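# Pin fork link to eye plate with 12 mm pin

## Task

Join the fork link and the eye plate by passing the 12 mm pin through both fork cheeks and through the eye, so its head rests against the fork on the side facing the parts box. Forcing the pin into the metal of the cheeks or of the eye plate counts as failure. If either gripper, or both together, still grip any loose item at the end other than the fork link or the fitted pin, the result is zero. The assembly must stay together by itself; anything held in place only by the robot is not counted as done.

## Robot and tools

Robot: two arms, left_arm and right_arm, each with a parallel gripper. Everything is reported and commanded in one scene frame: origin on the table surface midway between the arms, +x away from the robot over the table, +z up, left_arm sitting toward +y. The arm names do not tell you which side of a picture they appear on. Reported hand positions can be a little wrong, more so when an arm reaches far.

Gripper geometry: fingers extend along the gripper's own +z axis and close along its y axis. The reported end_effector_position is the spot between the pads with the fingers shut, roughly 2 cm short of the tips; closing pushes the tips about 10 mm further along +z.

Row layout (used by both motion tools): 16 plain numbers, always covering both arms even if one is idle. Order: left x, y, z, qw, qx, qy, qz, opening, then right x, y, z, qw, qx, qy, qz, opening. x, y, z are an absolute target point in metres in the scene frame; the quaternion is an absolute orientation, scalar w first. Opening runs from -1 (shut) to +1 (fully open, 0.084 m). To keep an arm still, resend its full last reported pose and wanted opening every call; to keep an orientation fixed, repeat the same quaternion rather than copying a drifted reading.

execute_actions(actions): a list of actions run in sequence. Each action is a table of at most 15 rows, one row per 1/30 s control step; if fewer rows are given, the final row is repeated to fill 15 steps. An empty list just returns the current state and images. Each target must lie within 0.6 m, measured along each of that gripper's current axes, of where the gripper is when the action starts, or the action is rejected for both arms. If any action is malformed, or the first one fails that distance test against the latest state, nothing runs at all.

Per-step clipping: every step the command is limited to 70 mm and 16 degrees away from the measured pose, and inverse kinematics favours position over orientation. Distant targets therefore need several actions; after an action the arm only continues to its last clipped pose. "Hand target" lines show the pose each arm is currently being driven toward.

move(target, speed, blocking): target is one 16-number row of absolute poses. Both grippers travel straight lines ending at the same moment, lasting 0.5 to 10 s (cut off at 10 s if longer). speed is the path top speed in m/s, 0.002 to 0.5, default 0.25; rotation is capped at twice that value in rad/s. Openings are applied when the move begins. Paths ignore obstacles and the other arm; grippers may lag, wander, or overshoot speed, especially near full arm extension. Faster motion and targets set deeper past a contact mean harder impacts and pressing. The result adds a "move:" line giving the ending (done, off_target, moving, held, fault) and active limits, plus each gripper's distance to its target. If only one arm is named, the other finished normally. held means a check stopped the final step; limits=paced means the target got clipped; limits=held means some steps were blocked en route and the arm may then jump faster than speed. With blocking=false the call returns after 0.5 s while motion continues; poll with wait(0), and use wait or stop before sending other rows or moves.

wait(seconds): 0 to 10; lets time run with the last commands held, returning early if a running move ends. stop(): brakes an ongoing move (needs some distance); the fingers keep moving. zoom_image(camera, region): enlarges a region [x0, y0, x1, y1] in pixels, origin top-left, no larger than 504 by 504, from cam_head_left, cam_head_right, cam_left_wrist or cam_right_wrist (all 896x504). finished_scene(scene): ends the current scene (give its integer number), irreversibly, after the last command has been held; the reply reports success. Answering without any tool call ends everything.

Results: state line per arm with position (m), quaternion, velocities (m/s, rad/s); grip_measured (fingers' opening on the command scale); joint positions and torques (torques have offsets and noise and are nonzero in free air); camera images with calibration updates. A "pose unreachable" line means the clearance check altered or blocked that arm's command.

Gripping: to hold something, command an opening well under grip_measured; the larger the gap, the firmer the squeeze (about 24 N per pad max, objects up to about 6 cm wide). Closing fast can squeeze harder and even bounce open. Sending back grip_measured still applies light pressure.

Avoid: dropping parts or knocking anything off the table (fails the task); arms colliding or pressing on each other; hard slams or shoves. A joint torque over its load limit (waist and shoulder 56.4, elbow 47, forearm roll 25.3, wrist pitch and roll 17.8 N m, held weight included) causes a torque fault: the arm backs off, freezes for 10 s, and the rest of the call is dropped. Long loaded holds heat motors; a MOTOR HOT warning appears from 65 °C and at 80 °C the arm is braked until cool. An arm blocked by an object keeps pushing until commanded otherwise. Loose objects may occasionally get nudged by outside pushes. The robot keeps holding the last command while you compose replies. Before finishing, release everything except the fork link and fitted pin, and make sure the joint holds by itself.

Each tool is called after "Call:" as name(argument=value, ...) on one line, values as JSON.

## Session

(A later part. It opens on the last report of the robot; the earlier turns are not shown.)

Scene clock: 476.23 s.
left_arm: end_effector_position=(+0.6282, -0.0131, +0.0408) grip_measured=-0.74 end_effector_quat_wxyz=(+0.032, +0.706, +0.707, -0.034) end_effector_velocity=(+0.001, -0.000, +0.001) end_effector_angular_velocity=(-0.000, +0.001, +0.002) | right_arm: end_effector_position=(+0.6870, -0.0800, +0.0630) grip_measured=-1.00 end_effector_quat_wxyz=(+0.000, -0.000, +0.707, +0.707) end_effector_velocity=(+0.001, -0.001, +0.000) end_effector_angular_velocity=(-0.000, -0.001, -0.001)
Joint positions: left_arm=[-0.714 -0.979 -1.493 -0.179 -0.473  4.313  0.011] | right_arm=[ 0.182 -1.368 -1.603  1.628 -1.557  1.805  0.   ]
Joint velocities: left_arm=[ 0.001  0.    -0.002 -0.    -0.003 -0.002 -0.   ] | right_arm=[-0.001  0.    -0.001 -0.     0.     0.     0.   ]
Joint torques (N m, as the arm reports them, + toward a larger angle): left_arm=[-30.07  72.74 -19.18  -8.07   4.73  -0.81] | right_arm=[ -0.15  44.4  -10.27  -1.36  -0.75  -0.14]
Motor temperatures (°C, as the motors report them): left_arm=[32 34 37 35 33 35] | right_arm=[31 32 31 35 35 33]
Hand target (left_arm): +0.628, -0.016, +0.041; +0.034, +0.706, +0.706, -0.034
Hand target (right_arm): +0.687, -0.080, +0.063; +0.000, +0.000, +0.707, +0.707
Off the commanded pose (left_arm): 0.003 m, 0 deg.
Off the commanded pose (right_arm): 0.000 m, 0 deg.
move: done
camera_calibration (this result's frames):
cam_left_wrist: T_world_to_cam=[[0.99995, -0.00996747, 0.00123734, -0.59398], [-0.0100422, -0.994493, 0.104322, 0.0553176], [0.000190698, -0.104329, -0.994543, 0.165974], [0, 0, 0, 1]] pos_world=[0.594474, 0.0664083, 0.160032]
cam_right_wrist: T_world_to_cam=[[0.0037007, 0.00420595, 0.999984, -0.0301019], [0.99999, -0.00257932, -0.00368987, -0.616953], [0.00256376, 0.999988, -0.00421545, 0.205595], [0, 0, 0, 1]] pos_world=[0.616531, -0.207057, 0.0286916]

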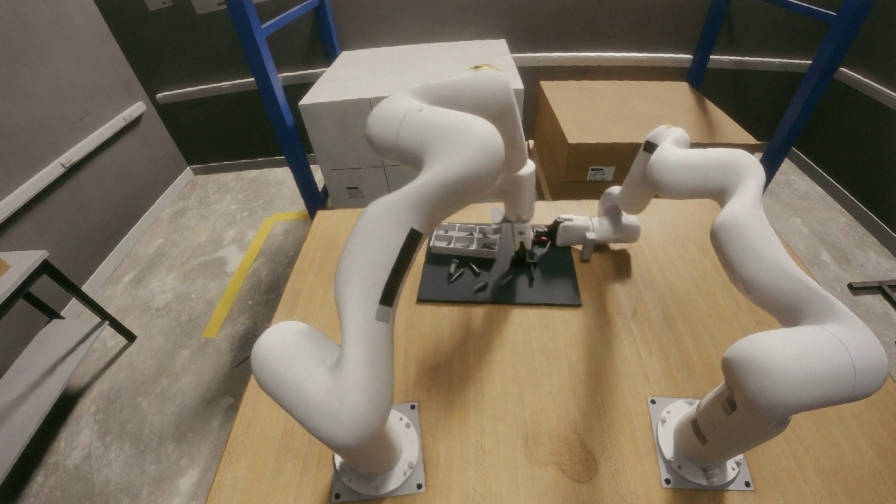

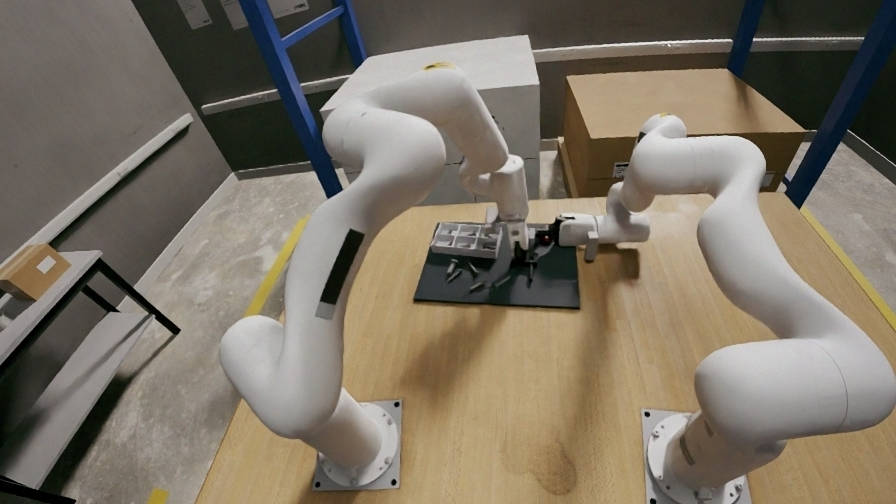

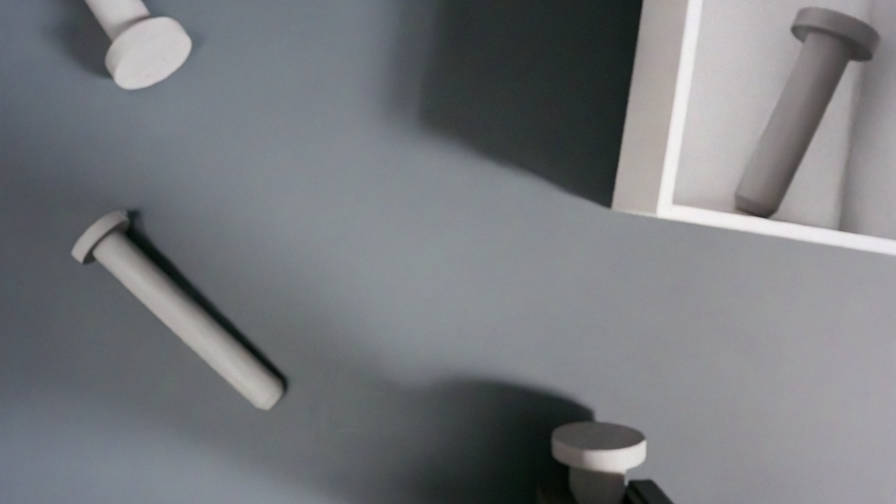

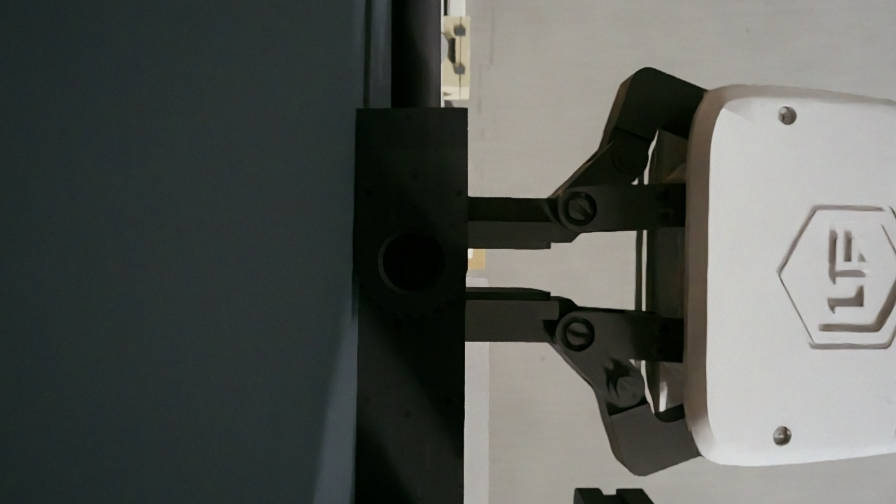

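Call:
move(target=[0.6277,-0.011,0.041,0.0339,0.706,0.706,-0.0339,-1,0.687,-0.08,0.063,0,0,0.707,0.707,-1], speed=0.004)

Call:
move(target=[0.6277,-0.011,0.041,0.0339,0.706,0.706,-0.0339,-0.2,0.687,-0.08,0.063,0,0,0.707,0.707,-1])

Call:
move(target=[0.6277,0.028,0.041,0,0.707,0.707,0,-0.2,0.687,-0.08,0.063,0,0,0.707,0.707,-1], speed=0.04)

Call:
move(target=[0.6277,0.022,0.040,0,0.707,0.707,0,-1,0.687,-0.08,0.063,0,0,0.707,0.707,-1], speed=0.01)

Call:
move(target=[0.6277,0.006,0.040,0,0.707,0.707,0,-1,0.687,-0.08,0.063,0,0,0.707,0.707,-1], speed=0.004)

Scene clock: 479.13 s.
left_arm: end_effector_position=(+0.6282, -0.0120, +0.0414) grip_measured=-0.74 end_effector_quat_wxyz=(+0.035, +0.706, +0.706, -0.034) end_effector_velocity=(-0.000, +0.001, +0.001) end_effector_angular_velocity=(+0.000, +0.001, -0.001) | right_arm: end_effector_position=(+0.6870, -0.0800, +0.0630) grip_measured=-1.00 end_effector_quat_wxyz=(+0.000, +0.000, +0.707, +0.707) end_effector_velocity=(-0.001, +0.001, -0.001) end_effector_angular_velocity=(-0.001, +0.001, +0.003)
Joint positions: left_arm=[-0.713 -0.974 -1.484 -0.183 -0.464  4.321  0.011] | right_arm=[ 0.182 -1.368 -1.603  1.628 -1.557  1.805  0.   ]
Joint velocities: left_arm=[ 0.002  0.004  0.003 -0.001 -0.002  0.003 -0.   ] | right_arm=[ 0.001 -0.     0.001 -0.002  0.     0.     0.   ]
Joint torques (N m, as the arm reports them, + toward a larger angle): left_arm=[  0.35  80.65 -14.74  -2.09   1.67  -0.49] | right_arm=[  0.    46.96 -11.06  -0.5   -0.69  -0.01]
Motor temperatures (°C, as the motors report them): left_arm=[32 34 37 35 33 35] | right_arm=[31 32 31 35 35 33]
Hand target (left_arm): +0.628, -0.011, +0.041; +0.034, +0.706, +0.706, -0.034
Hand target (right_arm): +0.687, -0.080, +0.063; +0.000, +0.000, +0.707, +0.707
Off the commanded pose (left_arm): 0.001 m, 0 deg.
Off the commanded pose (right_arm): 0.000 m, 0 deg.
move: done
camera_calibration (this result's frames):
cam_left_wrist: T_world_to_cam=[[0.99991, -0.0117337, 0.00657942, -0.594122], [-0.0123753, -0.994084, 0.107907, 0.0577611], [0.00527435, -0.107979, -0.994139, 0.163415], [0, 0, 0, 1]] pos_world=[0.593921, 0.0680935, 0.160133]
cam_right_wrist: T_world_to_cam=[[0.00370084, 0.0042058, 0.999984, -0.030102], [0.99999, -0.00257951, -0.00369002, -0.616953], [0.00256395, 0.999988, -0.00421531, 0.205595], [0, 0, 0, 1]] pos_world=[0.616531, -0.207057, 0.0286916]

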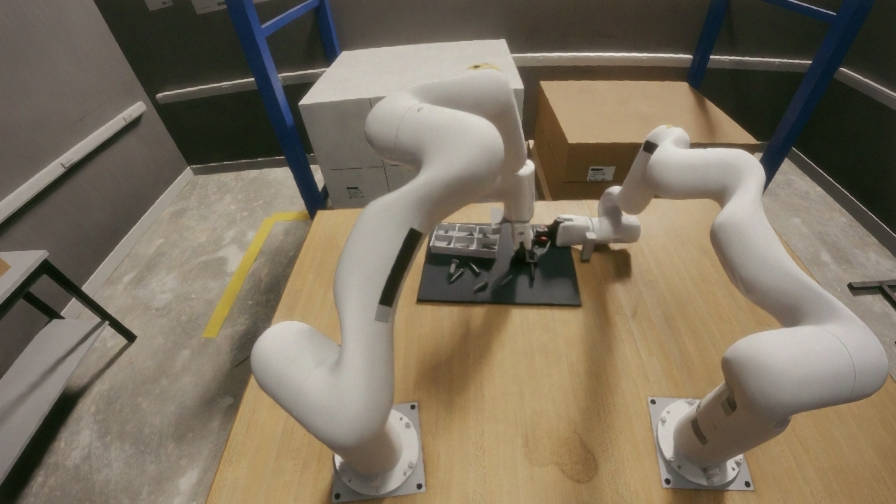

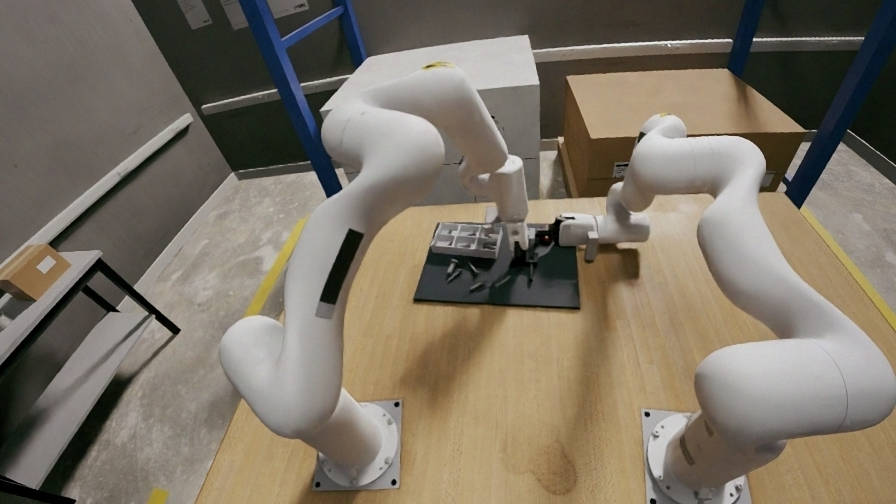

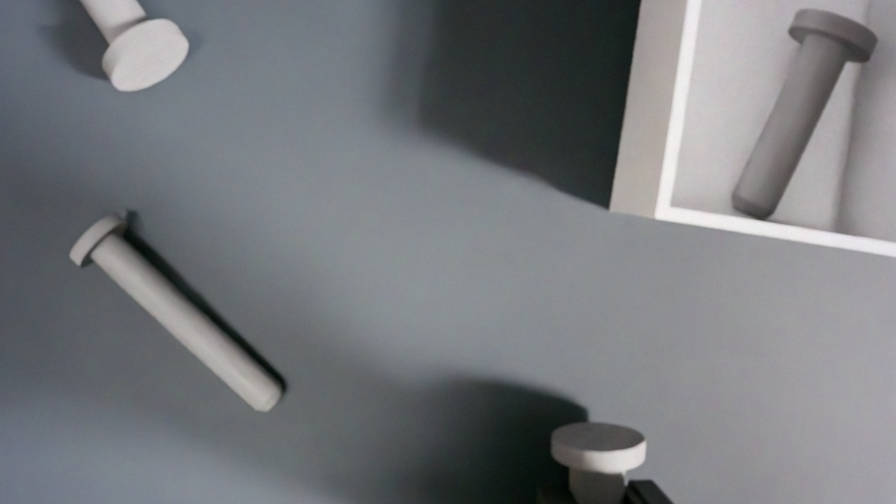

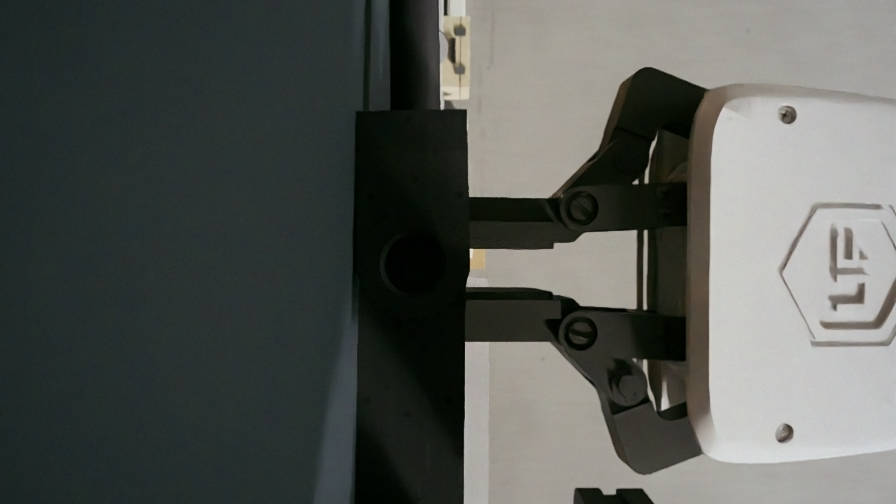

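Scene clock: 479.83 s.
left_arm: end_effector_position=(+0.6278, -0.0114, +0.0412) grip_measured=-0.22 end_effector_quat_wxyz=(+0.034, +0.706, +0.706, -0.034) end_effector_velocity=(-0.000, +0.001, -0.000) end_effector_angular_velocity=(+0.001, +0.001, +0.000) | right_arm: end_effector_position=(+0.6870, -0.0800, +0.0630) grip_measured=-1.00 end_effector_quat_wxyz=(+0.000, -0.000, +0.707, +0.707) end_effector_velocity=(-0.000, -0.000, -0.000) end_effector_angular_velocity=(-0.000, +0.000, +0.001)
Joint positions: left_arm=[-0.712 -0.974 -1.483 -0.183 -0.465  4.321  0.035] | right_arm=[ 0.182 -1.368 -1.603  1.628 -1.557  1.805  0.   ]
Joint velocities: left_arm=[ 0.001 -0.     0.     0.    -0.001  0.     0.   ] | right_arm=[-0.     0.     0.001 -0.001  0.    -0.     0.   ]
Joint torques (N m, as the arm reports them, + toward a larger angle): left_arm=[ -1.1   72.08 -10.52  -2.26   0.65  -0.38] | right_arm=[  1.94  45.72 -10.75  -0.9   -0.73  -0.01]
Motor temperatures (°C, as the motors report them): left_arm=[32 34 37 35 33 35] | right_arm=[31 32 31 35 35 33]
Hand target (left_arm): +0.628, -0.011, +0.041; +0.034, +0.706, +0.706, -0.034
Hand target (right_arm): +0.687, -0.080, +0.063; +0.000, +0.000, +0.707, +0.707
Off the commanded pose (left_arm): 0.000 m, 0 deg.
Off the commanded pose (right_arm): 0.000 m, 0 deg.
move: done
camera_calibration (this result's frames):
cam_left_wrist: T_world_to_cam=[[0.999918, -0.0117421, 0.00516548, -0.593704], [-0.0122282, -0.994165, 0.107171, 0.0582702], [0.00387693, -0.107225, -0.994227, 0.164205], [0, 0, 0, 1]] pos_world=[0.593731, 0.0685658, 0.160079]
cam_right_wrist: T_world_to_cam=[[0.00370073, 0.00420579, 0.999984, -0.0301019], [0.99999, -0.00257946, -0.0036899, -0.616953], [0.0025639, 0.999988, -0.00421529, 0.205595], [0, 0, 0, 1]] pos_world=[0.616531, -0.207057, 0.0286916]

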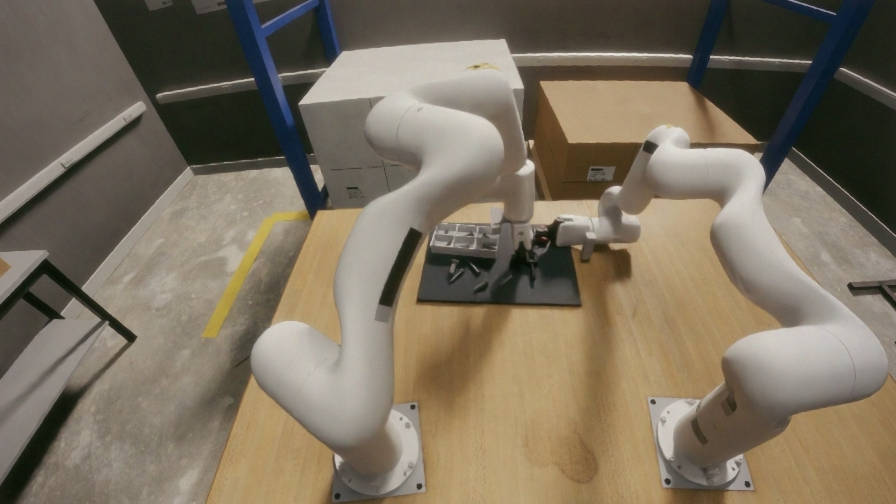

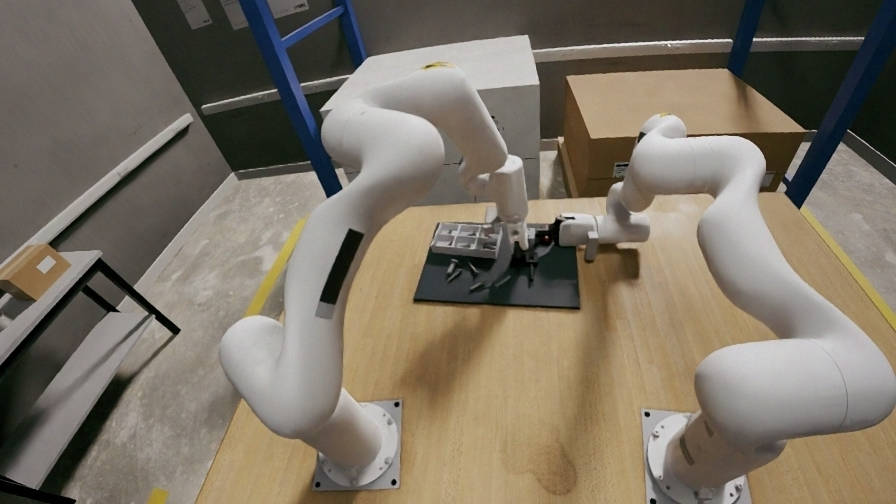

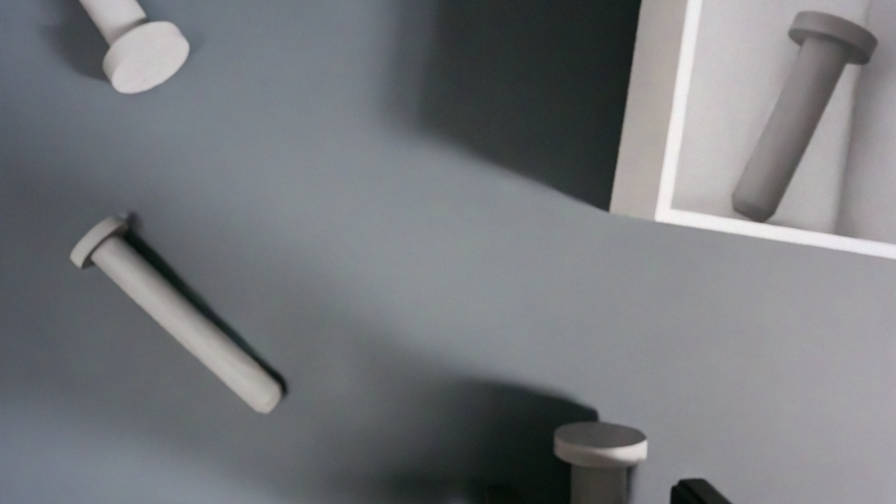

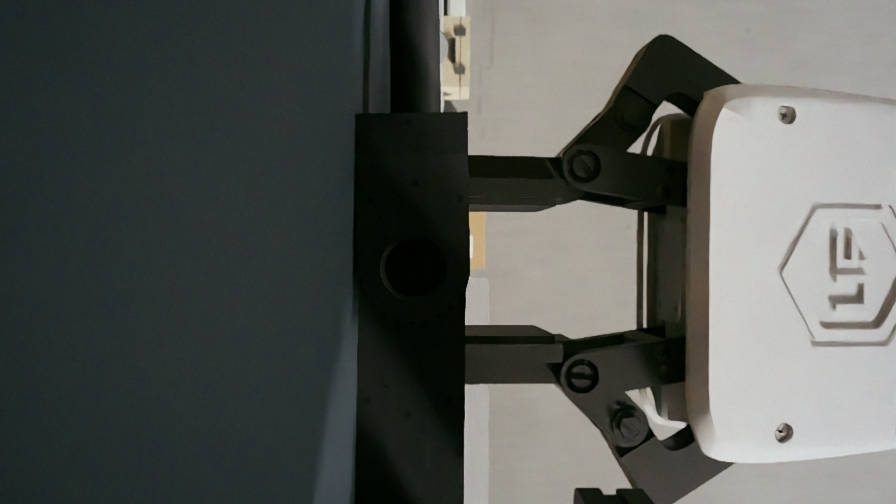

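Scene clock: 481.37 s.
left_arm: end_effector_position=(+0.6275, +0.0278, +0.0410) grip_measured=-0.22 end_effector_quat_wxyz=(+0.000, +0.707, +0.707, -0.000) end_effector_velocity=(-0.000, +0.002, -0.000) end_effector_angular_velocity=(+0.005, -0.000, +0.001) | right_arm: end_effector_position=(+0.6870, -0.0800, +0.0630) grip_measured=-1.00 end_effector_quat_wxyz=(+0.000, -0.000, +0.707, +0.707) end_effector_velocity=(+0.001, -0.002, +0.000) end_effector_angular_velocity=(-0.000, -0.001, -0.002)
Joint positions: left_arm=[-0.692 -0.956 -1.451 -0.001 -0.495  4.18   0.035] | right_arm=[ 0.182 -1.368 -1.603  1.628 -1.557  1.805  0.   ]
Joint velocities: left_arm=[ 0.     0.001  0.001  0.01  -0.002 -0.009  0.   ] | right_arm=[-0.003  0.    -0.    -0.001  0.    -0.001  0.   ]
Joint torques (N m, as the arm reports them, + toward a larger angle): left_arm=[ 6.73 71.   -9.19 -0.61  0.35 -0.1 ] | right_arm=[  0.14  46.16 -10.57  -0.74  -0.98  -0.24]
Motor temperatures (°C, as the motors report them): left_arm=[32 34 37 35 33 35] | right_arm=[31 32 31 35 35 33]
Hand target (left_arm): +0.628, +0.028, +0.041; +0.000, +0.707, +0.707, +0.000
Hand target (right_arm): +0.687, -0.080, +0.063; -0.000, +0.000, +0.707, +0.707
Off the commanded pose (left_arm): 0.000 m, 0 deg.
Off the commanded pose (right_arm): 0.000 m, 0 deg.
move: done
camera_calibration (this result's frames):
cam_left_wrist: T_world_to_cam=[[0.999921, -0.0120741, 0.00359977, -0.592902], [-0.0121144, -0.999862, 0.0114105, 0.101301], [0.0034615, -0.0114532, -0.999928, 0.165989], [0, 0, 0, 1]] pos_world=[0.593507, 0.0960293, 0.166955]
cam_right_wrist: T_world_to_cam=[[0.00370053, 0.00420585, 0.999984, -0.0301018], [0.99999, -0.00257947, -0.0036897, -0.616953], [0.00256391, 0.999988, -0.00421536, 0.205595], [0, 0, 0, 1]] pos_world=[0.616531, -0.207057, 0.0286917]

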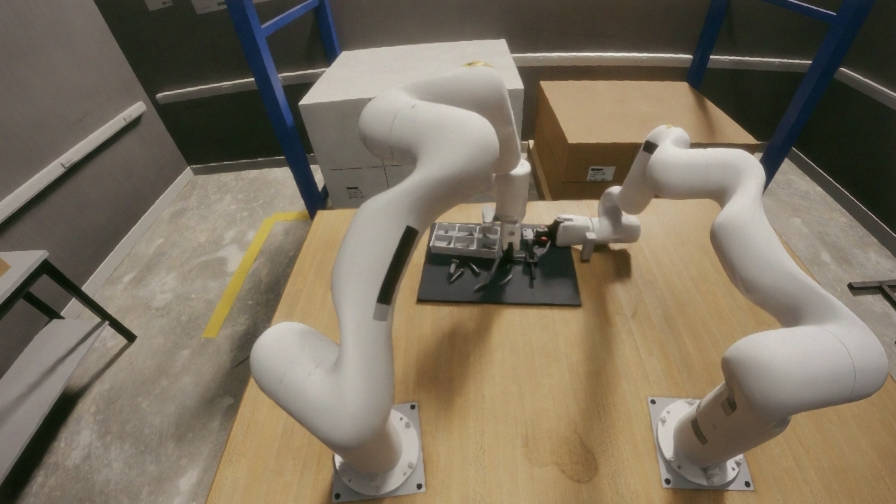

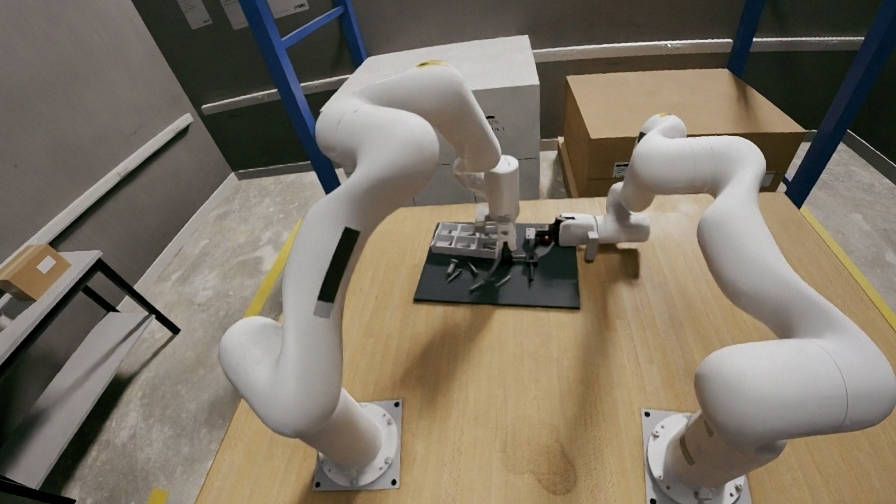

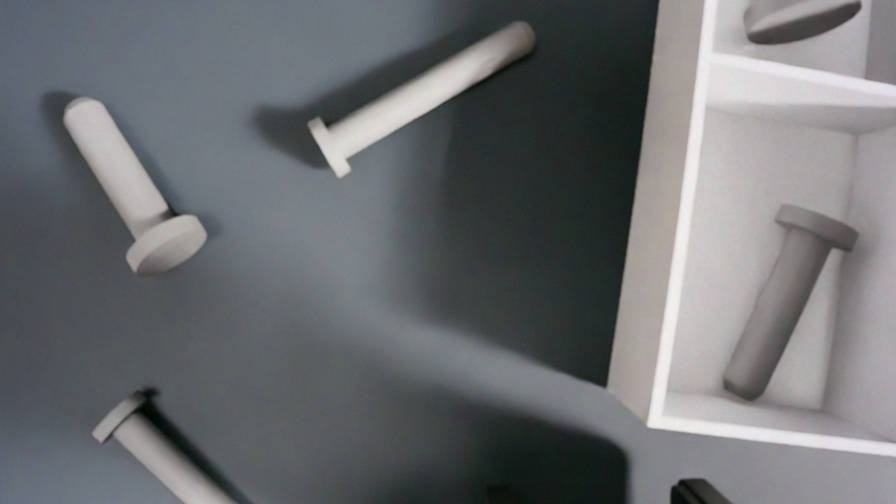

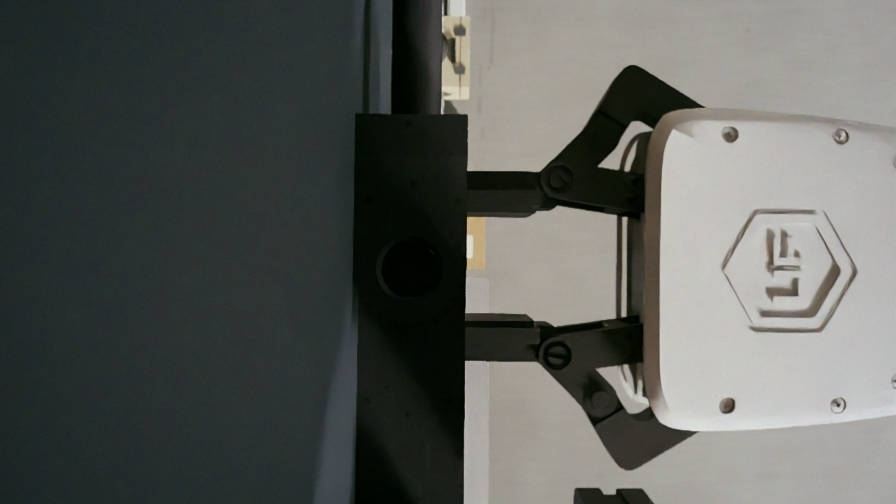

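Scene clock: 482.17 s.
left_arm: end_effector_position=(+0.6274, +0.0275, +0.0396) grip_measured=-1.00 end_effector_quat_wxyz=(-0.005, +0.706, +0.708, -0.001) end_effector_velocity=(+0.000, -0.001, +0.001) end_effector_angular_velocity=(+0.004, +0.004, +0.000) | right_arm: end_effector_position=(+0.6870, -0.0800, +0.0630) grip_measured=-1.00 end_effector_quat_wxyz=(+0.000, -0.000, +0.707, +0.707) end_effector_velocity=(-0.001, +0.001, -0.001) end_effector_angular_velocity=(-0.000, +0.001, +0.002)
Joint positions: left_arm=[-0.693 -0.964 -1.462  0.003 -0.509  4.173  0.   ] | right_arm=[ 0.182 -1.368 -1.603  1.628 -1.557  1.805  0.   ]
Joint velocities: left_arm=[-0.001 -0.002 -0.007  0.002 -0.011 -0.003  0.   ] | right_arm=[ 0.001 -0.     0.001 -0.001 -0.    -0.     0.   ]
Joint torques (N m, as the arm reports them, + toward a larger angle): left_arm=[-40.17  77.85 -20.16  -9.19   5.97  -0.24] | right_arm=[ 1.24 49.74 -9.97 -1.55 -0.99 -0.28]
Motor temperatures (°C, as the motors report them): left_arm=[32 34 37 35 33 35] | right_arm=[31 32 31 35 35 33]
Hand target (left_arm): +0.628, +0.022, +0.040; -0.000, +0.707, +0.707, -0.000
Hand target (right_arm): +0.687, -0.080, +0.063; +0.000, -0.000, +0.707, +0.707
Off the commanded pose (left_arm): 0.005 m, 1 deg.
Off the commanded pose (right_arm): 0.000 m, 0 deg.
move: off_target (left_arm)
camera_calibration (this result's frames):
cam_left_wrist: T_world_to_cam=[[0.999951, -0.00843066, -0.00528093, -0.592553], [-0.00840754, -0.999955, 0.00438607, 0.0989079], [-0.00531767, -0.00434146, -0.999976, 0.169943], [0, 0, 0, 1]] pos_world=[0.594259, 0.0946457, 0.166376]
cam_right_wrist: T_world_to_cam=[[0.00370058, 0.00420586, 0.999984, -0.0301019], [0.99999, -0.00257952, -0.00368975, -0.616953], [0.00256396, 0.999988, -0.00421536, 0.205595], [0, 0, 0, 1]] pos_world=[0.616531, -0.207057, 0.0286917]

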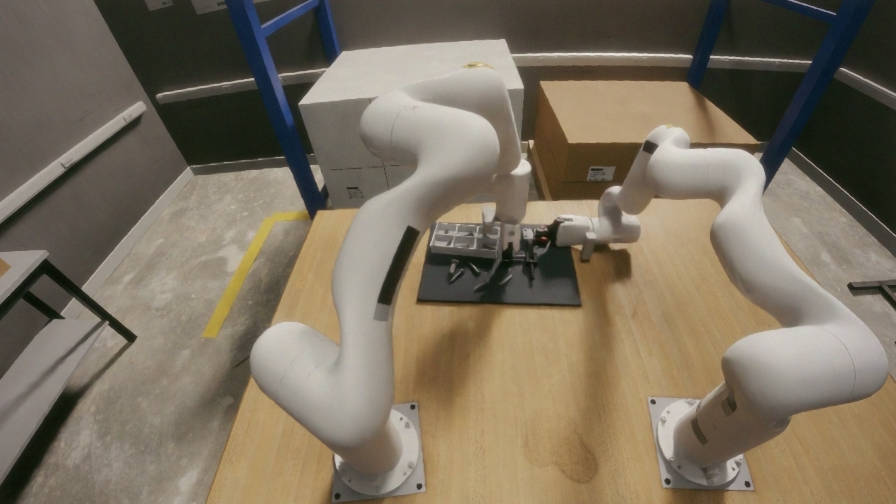

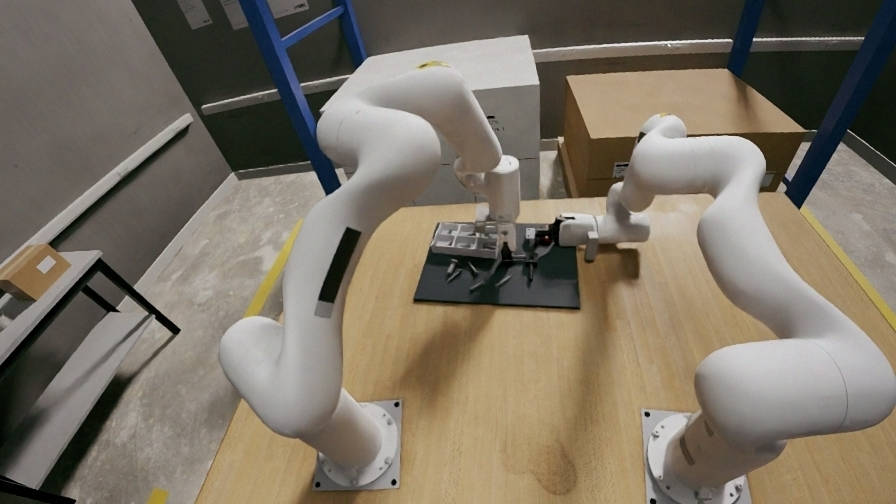

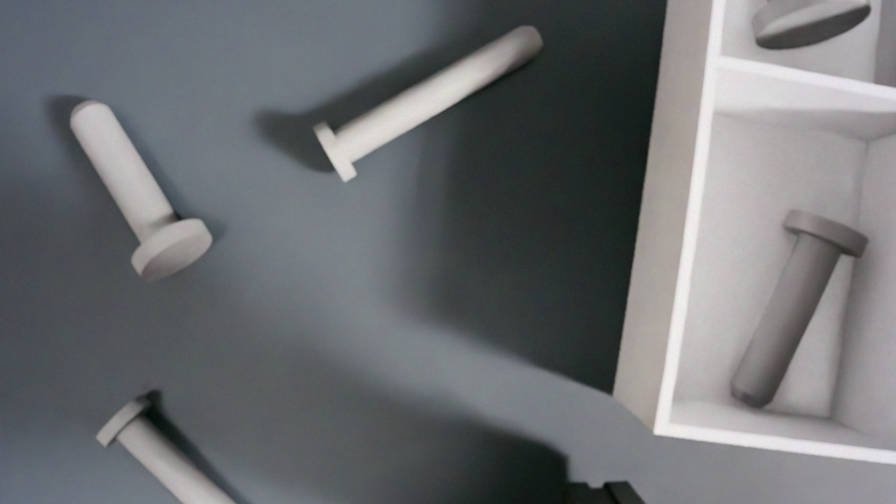

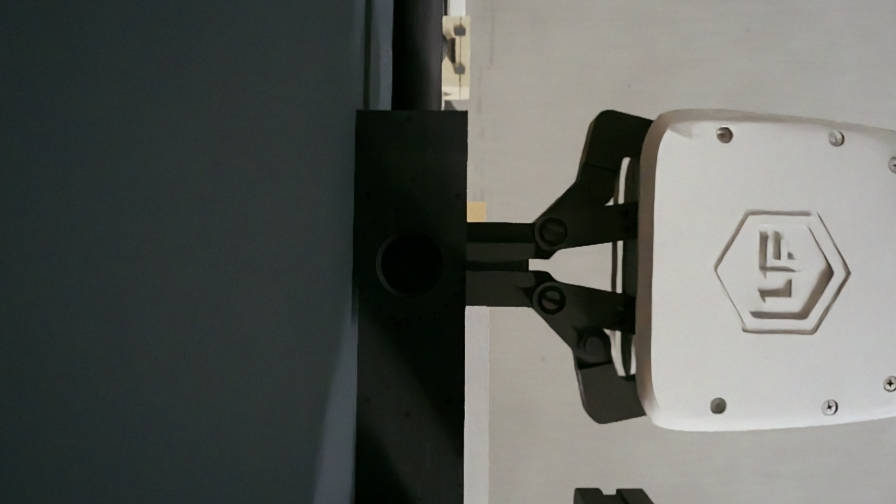

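Scene clock: 495.47 s.
left_arm: end_effector_position=(+0.6440, +0.0563, +0.0393) grip_measured=-1.00 end_effector_quat_wxyz=(-0.013, +0.685, +0.728, -0.001) end_effector_velocity=(-0.000, -0.000, -0.001) end_effector_angular_velocity=(-0.000, +0.000, -0.000) | right_arm: end_effector_position=(+0.6870, -0.0800, +0.0630) grip_measured=-1.00 end_effector_quat_wxyz=(-0.000, -0.000, +0.707, +0.707) end_effector_velocity=(-0.000, -0.000, -0.000) end_effector_angular_velocity=(-0.000, -0.001, +0.001)
Joint positions: left_arm=[-0.643 -0.973 -1.479  0.008 -0.532  4.161  0.   ] | right_arm=[ 0.182 -1.368 -1.603  1.628 -1.557  1.805  0.   ]
Joint velocities: left_arm=[-0.    -0.001  0.    -0.     0.001 -0.     0.   ] | right_arm=[-0.    -0.    -0.    -0.001 -0.    -0.001  0.   ]
Joint torques (N m, as the arm reports them, + toward a larger angle): left_arm=[ 8.46 70.21 -9.25 -0.02  0.27 -0.32] | right_arm=[ -1.52  45.52 -11.04  -1.1   -0.85  -0.27]
Motor temperatures (°C, as the motors report them): left_arm=[32 34 37 35 33 35] | right_arm=[31 32 31 35 35 33]
Hand target (left_arm): +0.644, +0.056, +0.039; -0.013, +0.685, +0.728, -0.001
Hand target (right_arm): +0.687, -0.080, +0.063; +0.000, -0.000, +0.707, +0.707
Off the commanded pose (left_arm): 0.053 m, 4 deg.
Off the commanded pose (right_arm): 0.000 m, 0 deg.
TORQUE FAULT: the external load on joint 1 (waist) of the left arm reached its load limit, and that arm stopped for 10 seconds. That time counts as 15 of the actions that you can send in this scene. A torque fault stops only its own arm. That arm's remaining commands of this call were not run. Joint 1 (waist) of that arm moved back by up to 3 degrees. That arm holds there, with its grip as last carried out, and accepts commands again: back off and push less far. That arm stops again, at the same cost, whenever a joint's load reaches its limit.
move: fault (left_arm)
camera_calibration (this result's frames):
cam_left_wrist: T_world_to_cam=[[0.998669, 0.0486459, -0.0171638, -0.610822], [0.0485487, -0.998803, -0.00604004, 0.0915536], [-0.0174371, 0.00519872, -0.999834, 0.177167], [0, 0, 0, 1]] pos_world=[0.608653, 0.120237, 0.167207]
cam_right_wrist: T_world_to_cam=[[0.00370081, 0.00420589, 0.999984, -0.030102], [0.99999, -0.00257935, -0.00368998, -0.616953], [0.00256379, 0.999988, -0.0042154, 0.205595], [0, 0, 0, 1]] pos_world=[0.616531, -0.207057, 0.0286916]

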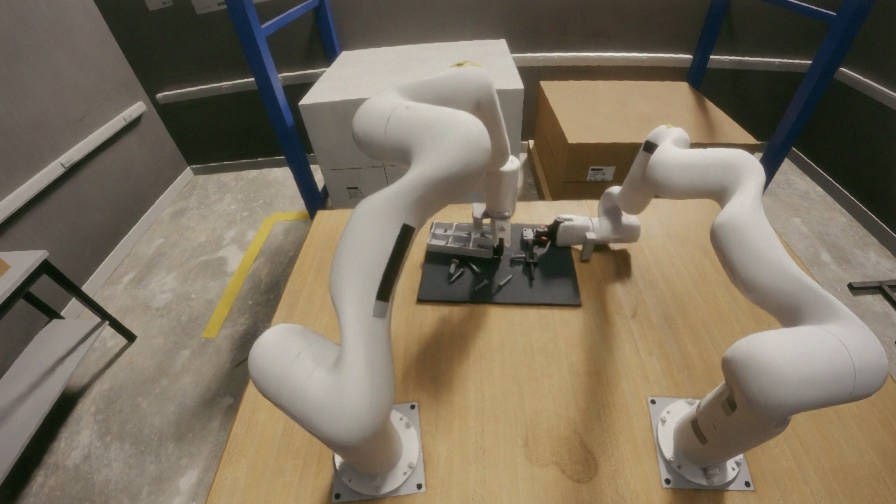

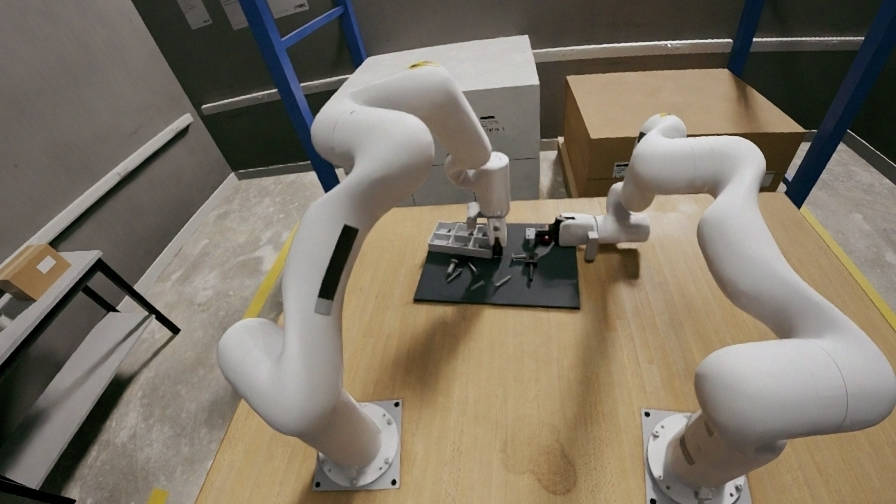

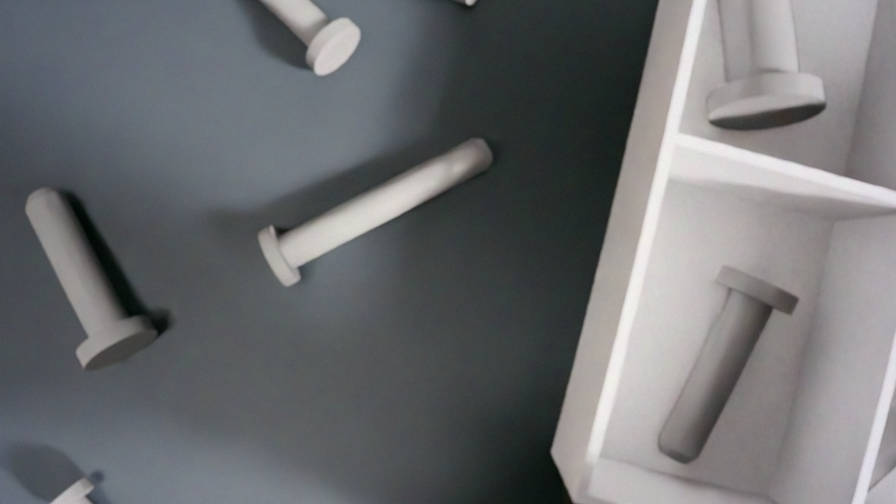

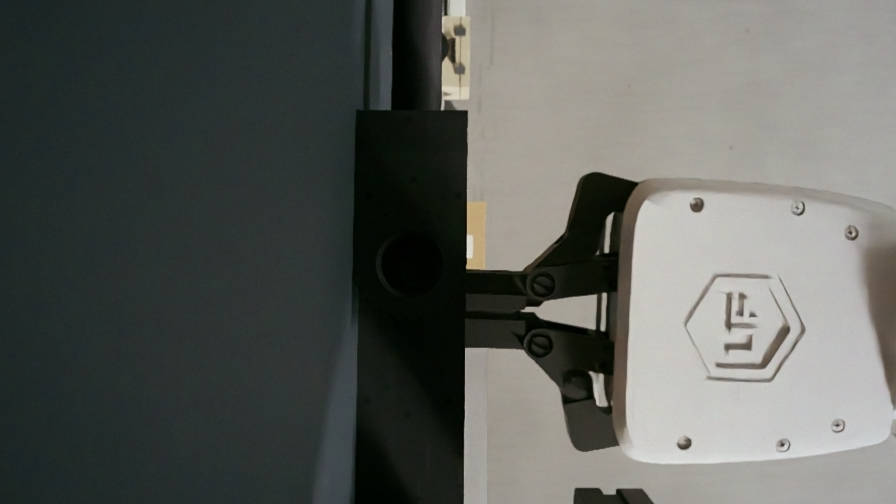

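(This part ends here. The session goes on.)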